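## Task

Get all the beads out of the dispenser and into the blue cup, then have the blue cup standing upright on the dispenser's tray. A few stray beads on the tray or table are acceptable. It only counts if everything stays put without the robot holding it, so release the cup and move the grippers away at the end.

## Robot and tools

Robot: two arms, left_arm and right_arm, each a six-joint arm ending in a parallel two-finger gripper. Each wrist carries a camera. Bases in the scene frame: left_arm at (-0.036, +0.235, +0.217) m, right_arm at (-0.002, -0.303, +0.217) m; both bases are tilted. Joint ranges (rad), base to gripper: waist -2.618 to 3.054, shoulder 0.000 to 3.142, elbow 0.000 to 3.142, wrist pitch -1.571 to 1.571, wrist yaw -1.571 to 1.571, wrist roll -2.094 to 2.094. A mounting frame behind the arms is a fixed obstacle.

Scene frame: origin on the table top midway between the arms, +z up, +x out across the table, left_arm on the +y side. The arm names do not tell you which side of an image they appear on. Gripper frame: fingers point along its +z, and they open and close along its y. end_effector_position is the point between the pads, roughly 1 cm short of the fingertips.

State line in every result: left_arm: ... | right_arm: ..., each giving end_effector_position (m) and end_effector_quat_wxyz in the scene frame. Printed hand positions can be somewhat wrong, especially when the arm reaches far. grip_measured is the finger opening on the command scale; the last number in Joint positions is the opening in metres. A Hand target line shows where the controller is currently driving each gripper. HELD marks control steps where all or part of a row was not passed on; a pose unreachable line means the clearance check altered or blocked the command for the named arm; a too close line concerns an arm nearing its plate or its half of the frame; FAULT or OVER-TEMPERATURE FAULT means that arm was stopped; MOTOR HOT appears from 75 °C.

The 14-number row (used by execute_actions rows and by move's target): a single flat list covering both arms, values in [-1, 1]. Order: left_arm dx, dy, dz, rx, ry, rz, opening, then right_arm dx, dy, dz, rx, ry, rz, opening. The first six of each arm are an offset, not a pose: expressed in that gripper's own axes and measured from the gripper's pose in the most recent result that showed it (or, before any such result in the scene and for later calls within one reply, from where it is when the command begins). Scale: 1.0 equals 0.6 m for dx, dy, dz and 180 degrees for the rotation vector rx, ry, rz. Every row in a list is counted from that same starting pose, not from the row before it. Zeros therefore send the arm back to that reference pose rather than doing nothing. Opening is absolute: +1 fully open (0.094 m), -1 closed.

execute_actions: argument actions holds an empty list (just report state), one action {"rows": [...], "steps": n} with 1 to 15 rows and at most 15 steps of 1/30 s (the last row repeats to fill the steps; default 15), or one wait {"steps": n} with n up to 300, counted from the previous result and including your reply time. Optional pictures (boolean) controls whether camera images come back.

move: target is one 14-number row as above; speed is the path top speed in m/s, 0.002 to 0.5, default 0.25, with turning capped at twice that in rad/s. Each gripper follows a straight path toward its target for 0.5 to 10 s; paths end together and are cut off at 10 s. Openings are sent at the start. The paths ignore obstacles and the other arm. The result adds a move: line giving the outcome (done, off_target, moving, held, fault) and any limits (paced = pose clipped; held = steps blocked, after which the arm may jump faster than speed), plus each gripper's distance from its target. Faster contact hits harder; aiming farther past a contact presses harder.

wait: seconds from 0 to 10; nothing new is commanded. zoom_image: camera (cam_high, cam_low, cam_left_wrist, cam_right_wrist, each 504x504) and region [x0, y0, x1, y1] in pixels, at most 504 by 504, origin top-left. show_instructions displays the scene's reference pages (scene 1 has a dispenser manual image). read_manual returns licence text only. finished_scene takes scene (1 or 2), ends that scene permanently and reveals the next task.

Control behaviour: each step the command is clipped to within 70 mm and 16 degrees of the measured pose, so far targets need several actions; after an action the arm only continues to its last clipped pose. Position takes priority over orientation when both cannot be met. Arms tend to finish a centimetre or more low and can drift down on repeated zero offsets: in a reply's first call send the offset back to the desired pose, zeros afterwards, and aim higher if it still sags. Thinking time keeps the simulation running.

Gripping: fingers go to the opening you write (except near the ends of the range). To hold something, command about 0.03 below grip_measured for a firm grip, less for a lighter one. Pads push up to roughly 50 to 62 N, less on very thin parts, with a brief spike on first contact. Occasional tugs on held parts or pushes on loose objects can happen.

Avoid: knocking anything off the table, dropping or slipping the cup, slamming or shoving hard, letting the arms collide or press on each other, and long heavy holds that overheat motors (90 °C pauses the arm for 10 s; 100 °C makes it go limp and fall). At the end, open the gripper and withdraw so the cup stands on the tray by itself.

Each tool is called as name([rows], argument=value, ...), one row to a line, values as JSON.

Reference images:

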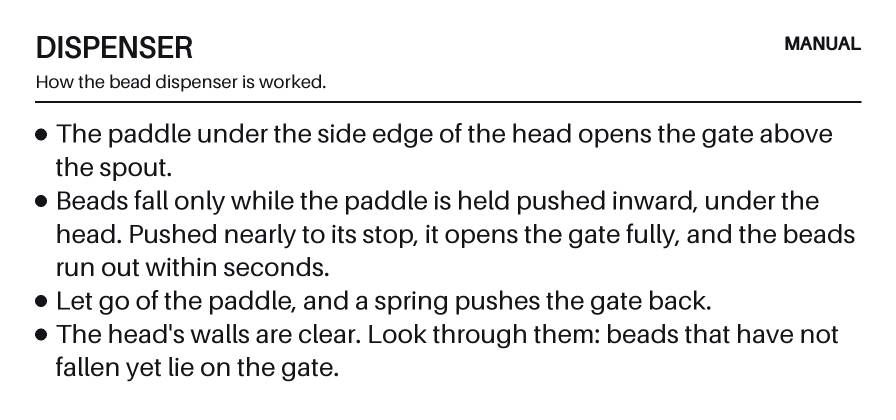

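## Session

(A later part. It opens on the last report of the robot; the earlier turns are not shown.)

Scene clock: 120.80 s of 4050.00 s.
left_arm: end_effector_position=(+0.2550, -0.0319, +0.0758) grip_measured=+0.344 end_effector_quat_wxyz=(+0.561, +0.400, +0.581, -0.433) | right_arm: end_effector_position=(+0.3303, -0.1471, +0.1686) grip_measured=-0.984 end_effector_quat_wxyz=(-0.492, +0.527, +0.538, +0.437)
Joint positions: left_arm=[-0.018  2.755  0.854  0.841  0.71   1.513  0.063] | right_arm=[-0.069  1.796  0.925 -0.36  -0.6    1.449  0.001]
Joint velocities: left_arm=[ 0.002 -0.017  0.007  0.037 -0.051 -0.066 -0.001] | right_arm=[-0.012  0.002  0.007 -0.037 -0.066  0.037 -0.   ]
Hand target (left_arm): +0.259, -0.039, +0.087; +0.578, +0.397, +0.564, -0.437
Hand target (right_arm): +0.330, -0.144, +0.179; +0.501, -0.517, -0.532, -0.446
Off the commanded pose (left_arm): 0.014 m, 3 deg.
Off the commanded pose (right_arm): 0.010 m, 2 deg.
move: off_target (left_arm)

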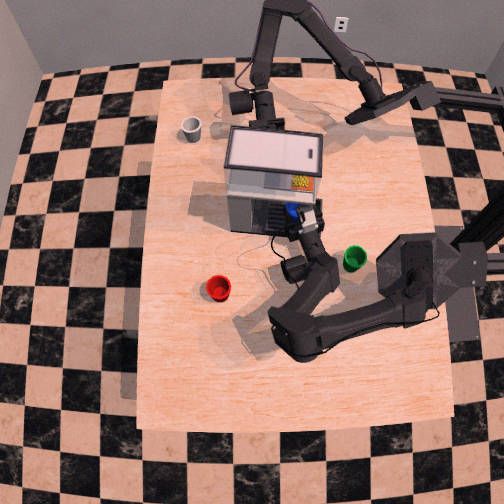

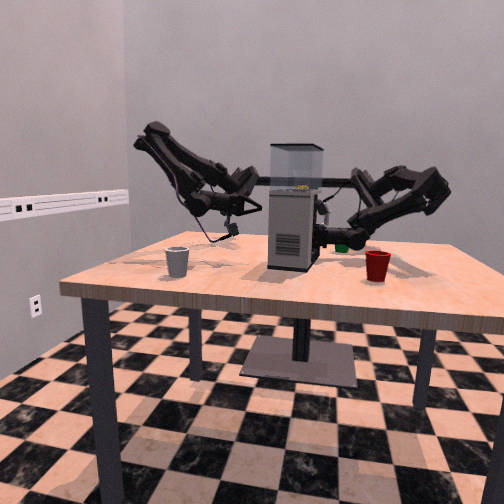

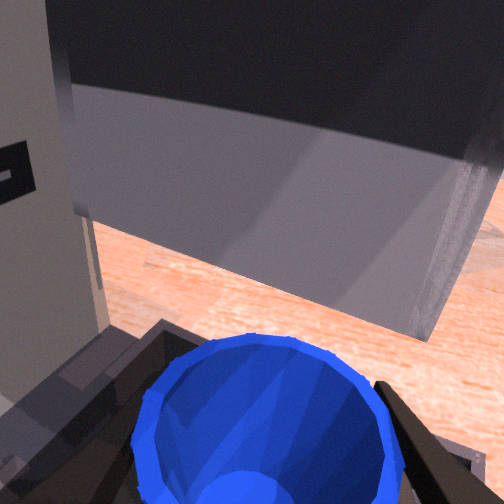

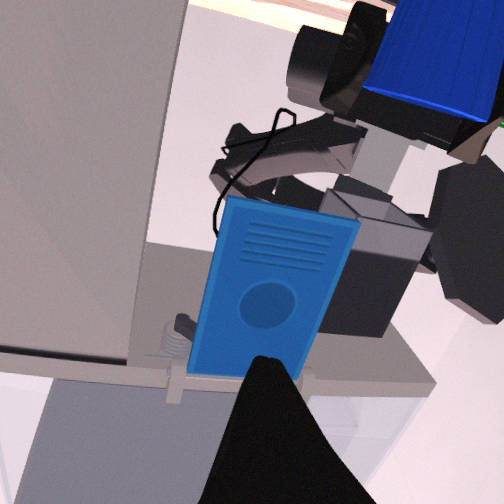

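move(target=[-0.014,-0.016,0.012,0,-0.014,0.01,0.2,0.015,0,0,0,0.012,0,-1], speed=0.05)

move(target=[-0.012,0,0,0,-0.012,0,1,0.015,0,0,0,0.012,0,-1])

move(target=[-0.04,0,-0.17,0,0,0,1,0.035,0,0.07,0,0.012,0,-1], speed=0.15)

Scene clock: 127.00 s of 4050.00 s.
left_arm: end_effector_position=(+0.2539, -0.0336, +0.0731) grip_measured=+0.344 end_effector_quat_wxyz=(+0.566, +0.397, +0.583, -0.426) | right_arm: end_effector_position=(+0.3310, -0.1487, +0.1673) grip_measured=-0.984 end_effector_quat_wxyz=(-0.493, +0.529, +0.534, +0.438)
Joint positions: left_arm=[-0.013  2.78   0.854  0.886  0.714  1.512  0.063] | right_arm=[-0.077  1.796  0.925 -0.36  -0.607  1.449  0.001]
Joint velocities: left_arm=[-0.017  0.017  0.012  0.066  0.007  0.066 -0.002] | right_arm=[ 0.002  0.007 -0.007  0.037 -0.081  0.007  0.   ]
Hand target (left_arm): +0.248, -0.041, +0.084; +0.580, +0.400, +0.563, -0.433
Hand target (right_arm): +0.331, -0.146, +0.177; +0.502, -0.519, -0.528, -0.447
Off the commanded pose (left_arm): 0.015 m, 3 deg.
Off the commanded pose (right_arm): 0.011 m, 2 deg.
After step 90, 2.40 s passed at rest.
move: off_target (left_arm, right_arm)

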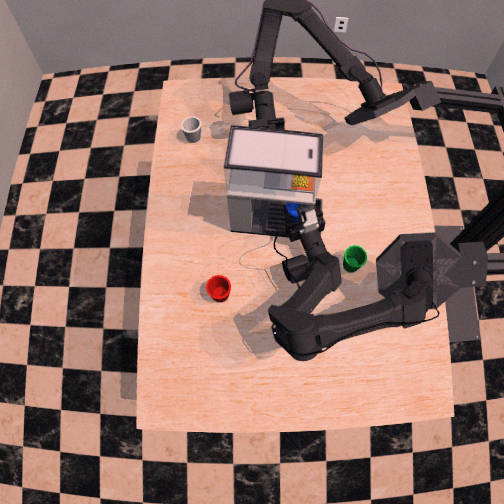

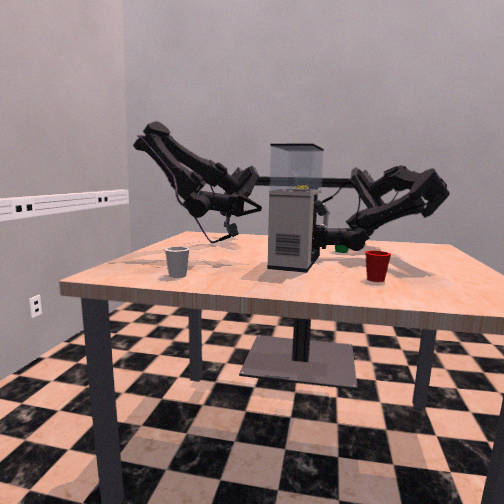

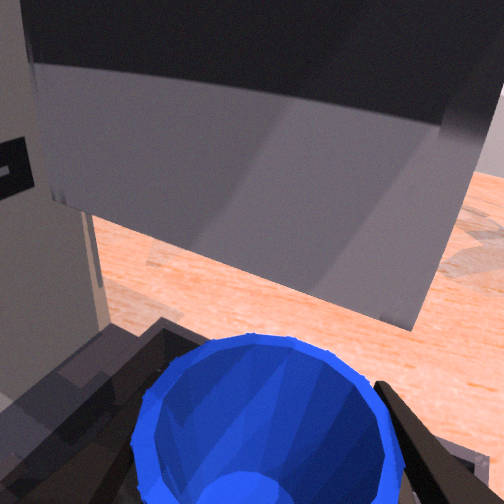

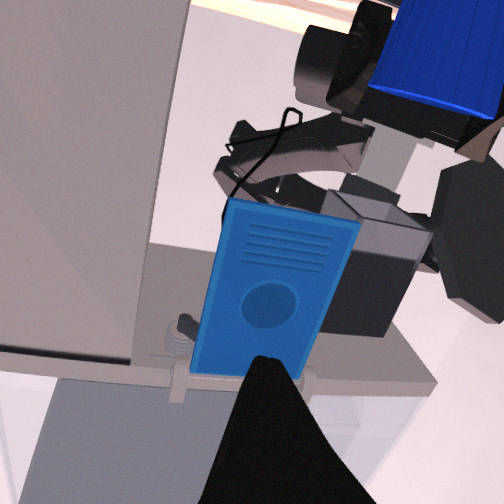

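Scene clock: 127.70 s of 4050.00 s.
left_arm: end_effector_position=(+0.2541, -0.0326, +0.0731) grip_measured=+1.000 end_effector_quat_wxyz=(+0.568, +0.394, +0.582, -0.427) | right_arm: end_effector_position=(+0.3317, -0.1503, +0.1660) grip_measured=-0.984 end_effector_quat_wxyz=(-0.494, +0.531, +0.530, +0.438)
Joint positions: left_arm=[-0.008  2.78   0.854  0.886  0.722  1.512  0.094] | right_arm=[-0.085  1.796  0.925 -0.36  -0.614  1.449  0.001]
Joint velocities: left_arm=[-0.022  0.002 -0.002  0.081  0.051  0.007  0.   ] | right_arm=[ 0.002  0.007 -0.007  0.007 -0.022  0.037 -0.001]
Hand target (left_arm): +0.254, -0.033, +0.080; +0.577, +0.389, +0.572, -0.433
Hand target (right_arm): +0.331, -0.148, +0.176; +0.503, -0.521, -0.525, -0.448
Off the commanded pose (left_arm): 0.007 m, 2 deg.
Off the commanded pose (right_arm): 0.011 m, 2 deg.
move: off_target (right_arm)

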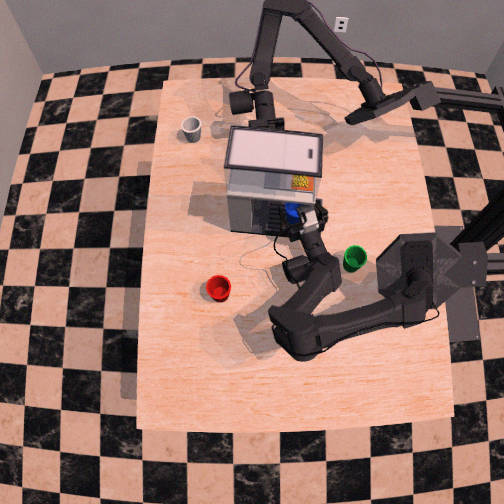

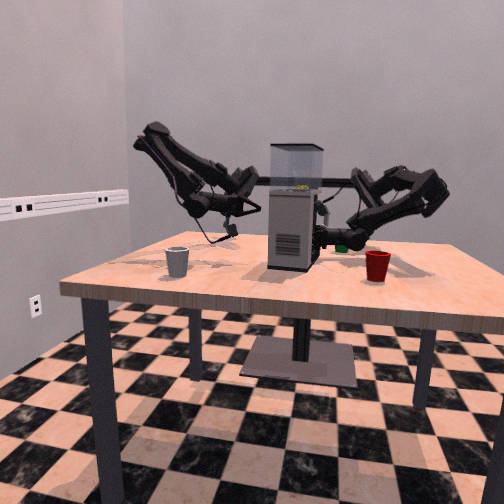

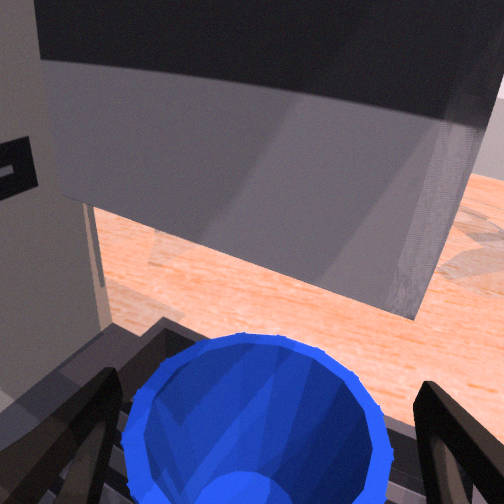

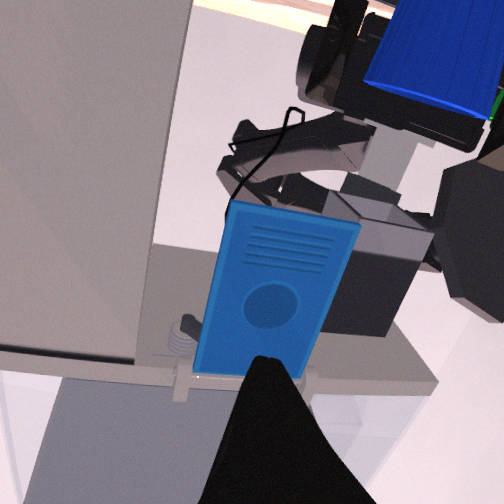

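Scene clock: 129.10 s of 4050.00 s.
left_arm: end_effector_position=(+0.2301, +0.0658, +0.0838) grip_measured=+1.000 end_effector_quat_wxyz=(+0.563, +0.400, +0.593, -0.414) | right_arm: end_effector_position=(+0.3439, -0.1155, +0.1749) grip_measured=-0.984 end_effector_quat_wxyz=(-0.488, +0.535, +0.520, +0.453)
Joint positions: left_arm=[0.214 2.398 0.596 0.598 0.787 1.78  0.094] | right_arm=[ 0.005  1.868  0.925 -0.189 -0.596  1.568  0.001]
Joint velocities: left_arm=[ 0.027  0.002 -0.007  0.007 -0.051  0.007  0.   ] | right_arm=[-0.002 -0.032 -0.007  0.037  0.037 -0.11  -0.001]
Hand target (left_arm): +0.223, +0.065, +0.095; +0.568, +0.395, +0.582, -0.428
Hand target (right_arm): +0.331, -0.106, +0.182; -0.503, +0.523, +0.521, +0.449
Off the commanded pose (left_arm): 0.015 m, 2 deg.
Off the commanded pose (right_arm): 0.018 m, 2 deg.
move: off_target (left_arm, right_arm)

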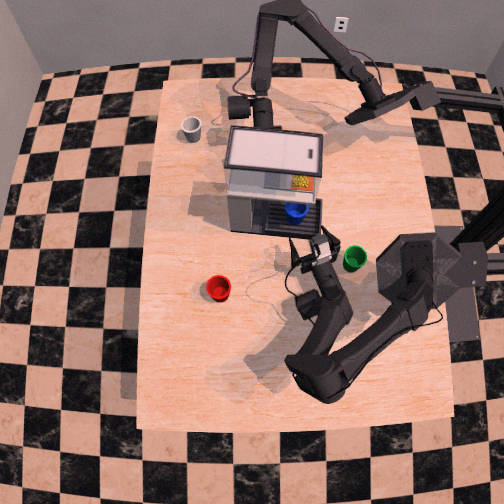

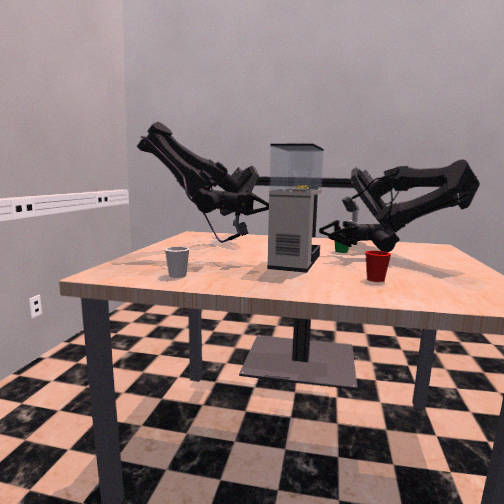

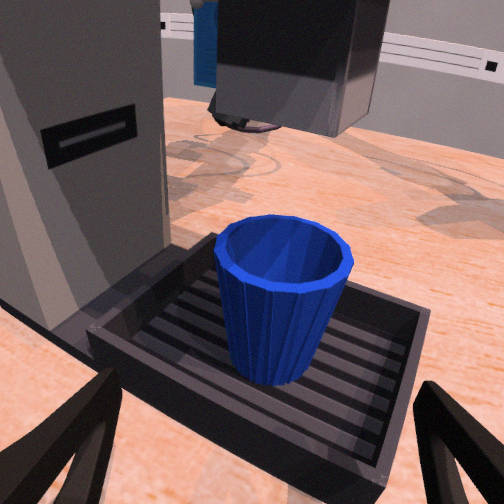

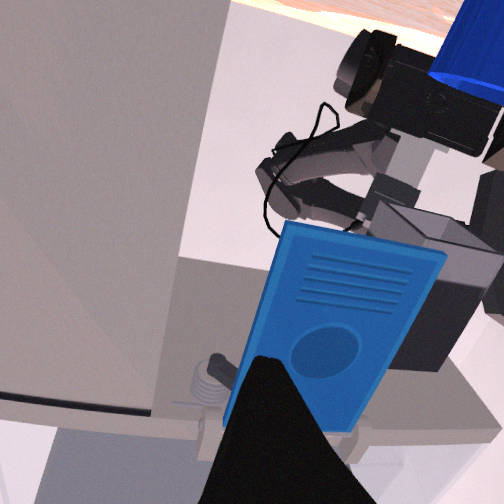

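move(target=[-0.04,0.05,-0.02,0,-0.01,0,0.5,0.02,-0.06,0.07,0,0.012,0,-1], speed=0.05)

Scene clock: 133.10 s of 4050.00 s.
left_arm: end_effector_position=(+0.2478, +0.0869, +0.0989) grip_measured=+0.502 end_effector_quat_wxyz=(+0.562, +0.395, +0.595, -0.418) | right_arm: end_effector_position=(+0.3258, -0.0863, +0.1722) grip_measured=-0.984 end_effector_quat_wxyz=(-0.472, +0.548, +0.510, +0.466)
Joint positions: left_arm=[0.199 2.254 0.596 0.469 0.786 1.746 0.071] | right_arm=[ 0.061  1.922  0.797  0.088 -0.565  1.66   0.001]
Joint velocities: left_arm=[ 0.002 -0.002 -0.012  0.022  0.022  0.051 -0.001] | right_arm=[-0.002 -0.022 -0.017 -0.022 -0.007  0.081 -0.001]
Hand target (left_arm): +0.256, +0.087, +0.107; +0.573, +0.393, +0.584, -0.420
Hand target (right_arm): +0.308, -0.074, +0.184; -0.497, +0.527, +0.511, +0.462
Off the commanded pose (left_arm): 0.011 m, 2 deg.
Off the commanded pose (right_arm): 0.025 m, 4 deg.
move: off_target (left_arm, right_arm)

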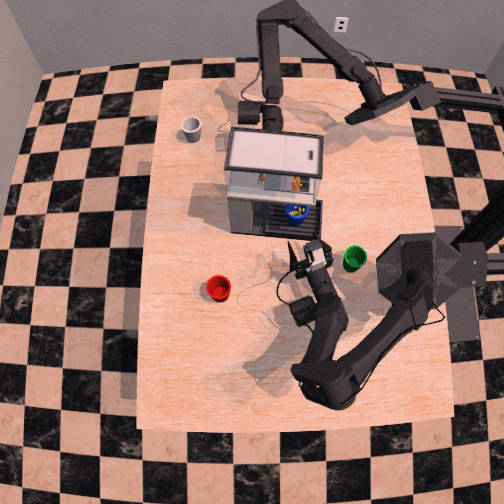

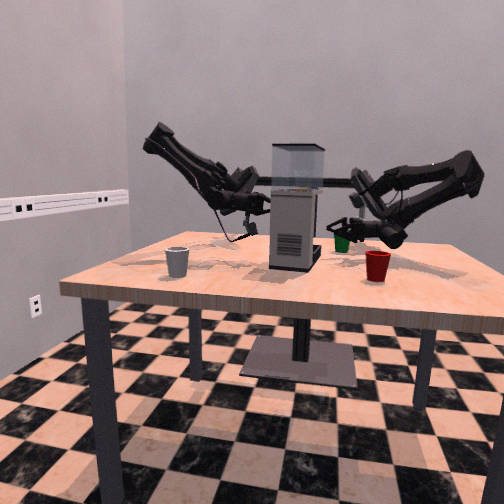

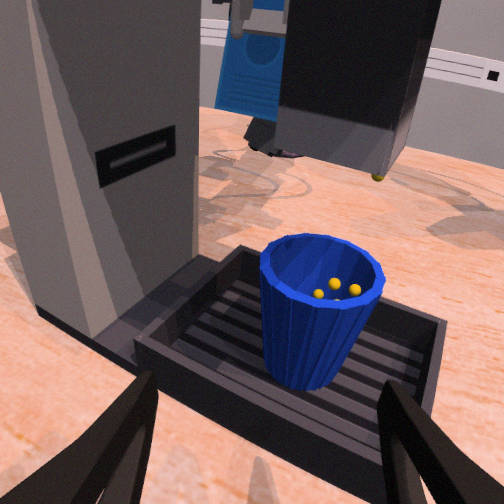

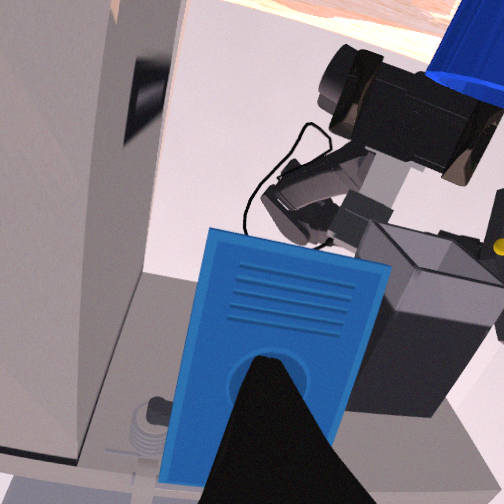

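move(target=[-0.015,0.01,0,0,-0.01,0,0.5,-0.008,-0.03,0.045,-0.012,0.015,0,-1], speed=0.03)

zoom_image(camera="cam_high", region=[220,140,340,250])

Scene clock: 138.27 s of 4050.00 s.
left_arm: end_effector_position=(+0.2469, +0.0866, +0.0991) grip_measured=+0.502 end_effector_quat_wxyz=(+0.560, +0.393, +0.596, -0.421) | right_arm: end_effector_position=(+0.3229, -0.0711, +0.1521) grip_measured=-0.984 end_effector_quat_wxyz=(-0.450, +0.567, +0.492, +0.484)
Joint positions: left_arm=[0.199 2.254 0.596 0.464 0.785 1.741 0.071] | right_arm=[ 0.048  2.022  0.74   0.327 -0.56   1.695  0.001]
Joint velocities: left_arm=[-0.012  0.002 -0.002 -0.037  0.022  0.007  0.   ] | right_arm=[-0.007  0.002 -0.012 -0.007 -0.066 -0.037  0.   ]
Hand target (left_arm): +0.254, +0.089, +0.108; +0.571, +0.388, +0.586, -0.424
Hand target (right_arm): +0.308, -0.060, +0.165; -0.474, +0.546, +0.490, +0.487
Off the commanded pose (left_arm): 0.011 m, 2 deg.
Off the commanded pose (right_arm): 0.023 m, 4 deg.
After step 90, 0.80 s passed at rest.
move: off_target (left_arm, right_arm)

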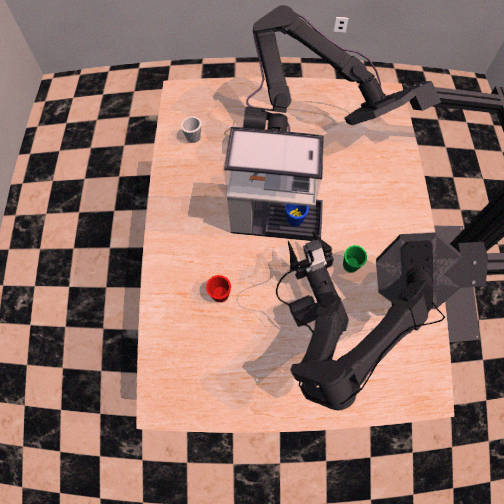

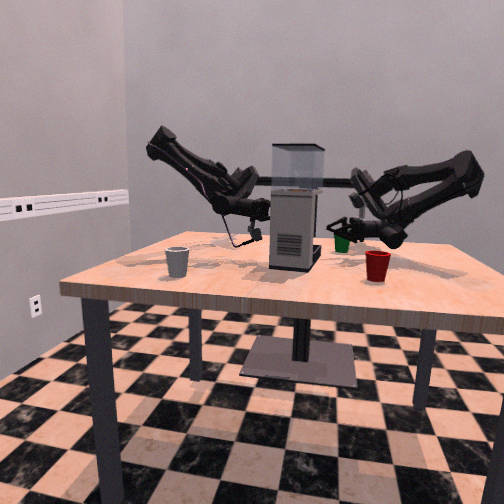

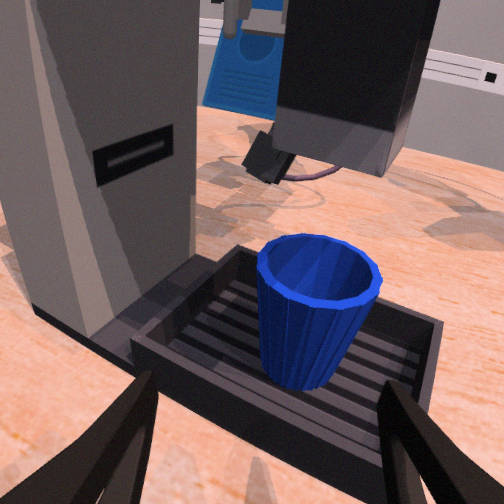

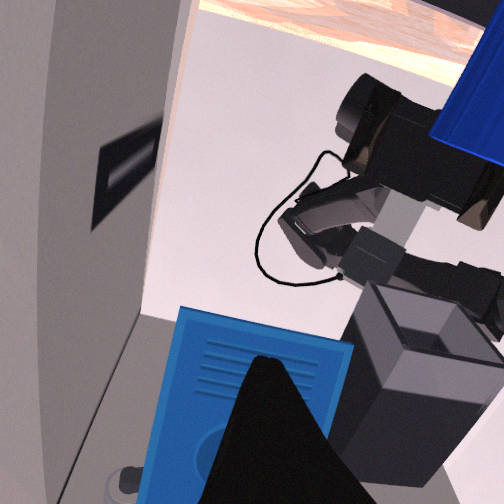

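Region (220, 140, 340, 250) of cam_high's 504x504 image, scaled by 4.200, with more detail than that image has; it fills the top 462 rows of this view, and the rest is white.

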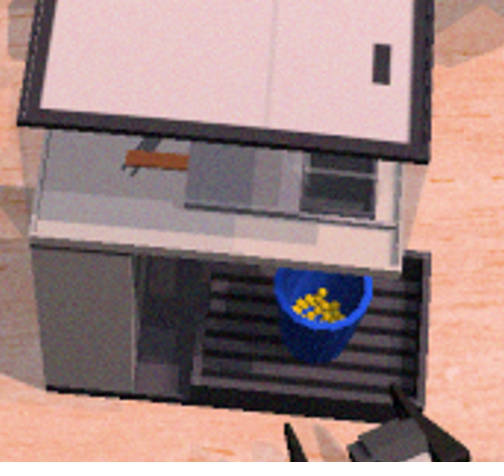

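move(target=[-0.07,0.07,-0.17,0,0,0,0.5,0.02,0,-0.25,0,0,0,-1])

Scene clock: 142.03 s of 4050.00 s.
left_arm: end_effector_position=(+0.2491, +0.1949, +0.1354) grip_measured=+0.502 end_effector_quat_wxyz=(+0.548, +0.398, +0.602, -0.422) | right_arm: end_effector_position=(+0.2996, -0.2157, +0.1739) grip_measured=-0.984 end_effector_quat_wxyz=(-0.454, +0.575, +0.495, +0.466)
Joint positions: left_arm=[ 0.359  1.744  0.638 -0.249  0.805  1.954  0.071] | right_arm=[-0.261  1.471  0.681 -0.38  -0.685  1.376  0.001]
Joint velocities: left_arm=[-0.017 -0.007  0.012 -0.051 -0.007 -0.066  0.   ] | right_arm=[-0.002 -0.007  0.002 -0.007  0.11  -0.007  0.   ]
Hand target (left_arm): +0.255, +0.199, +0.140; +0.559, +0.393, +0.596, -0.421
Hand target (right_arm): +0.308, -0.219, +0.182; -0.451, +0.566, +0.493, +0.483
Off the commanded pose (left_arm): 0.008 m, 2 deg.
Off the commanded pose (right_arm): 0.012 m, 2 deg.
move: off_target (right_arm)

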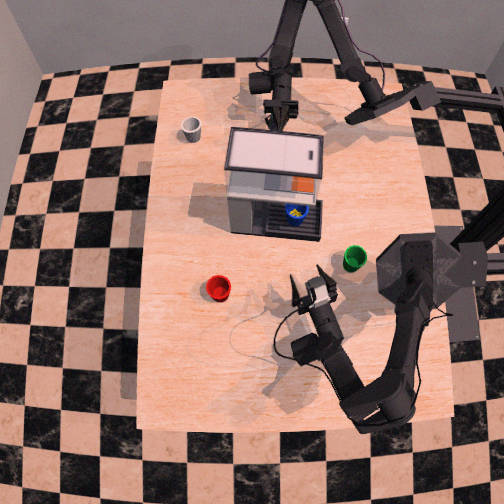

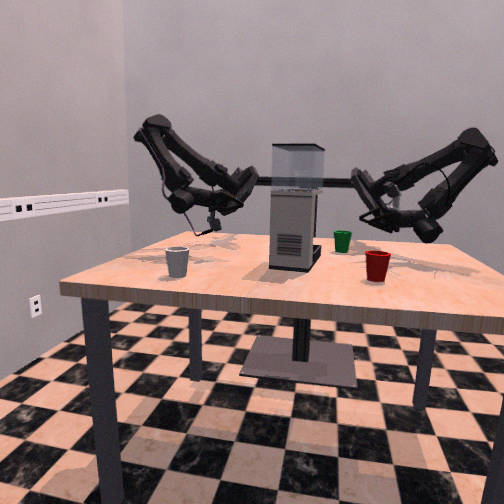

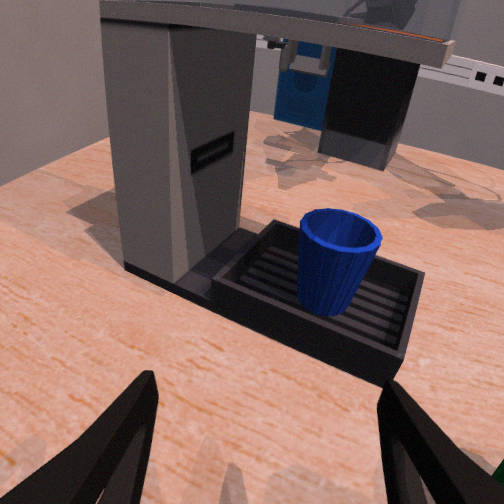

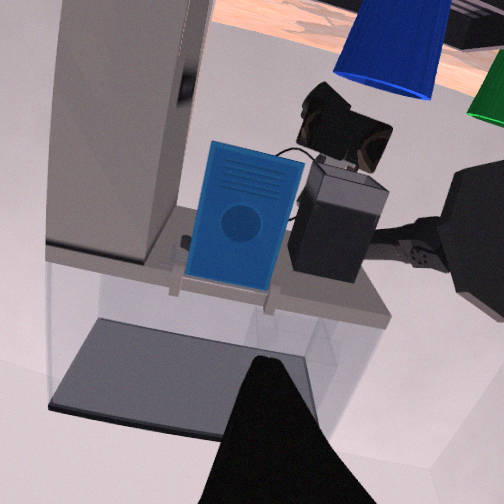

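finished_scene(scene=1)

The scene is finished: the task was done.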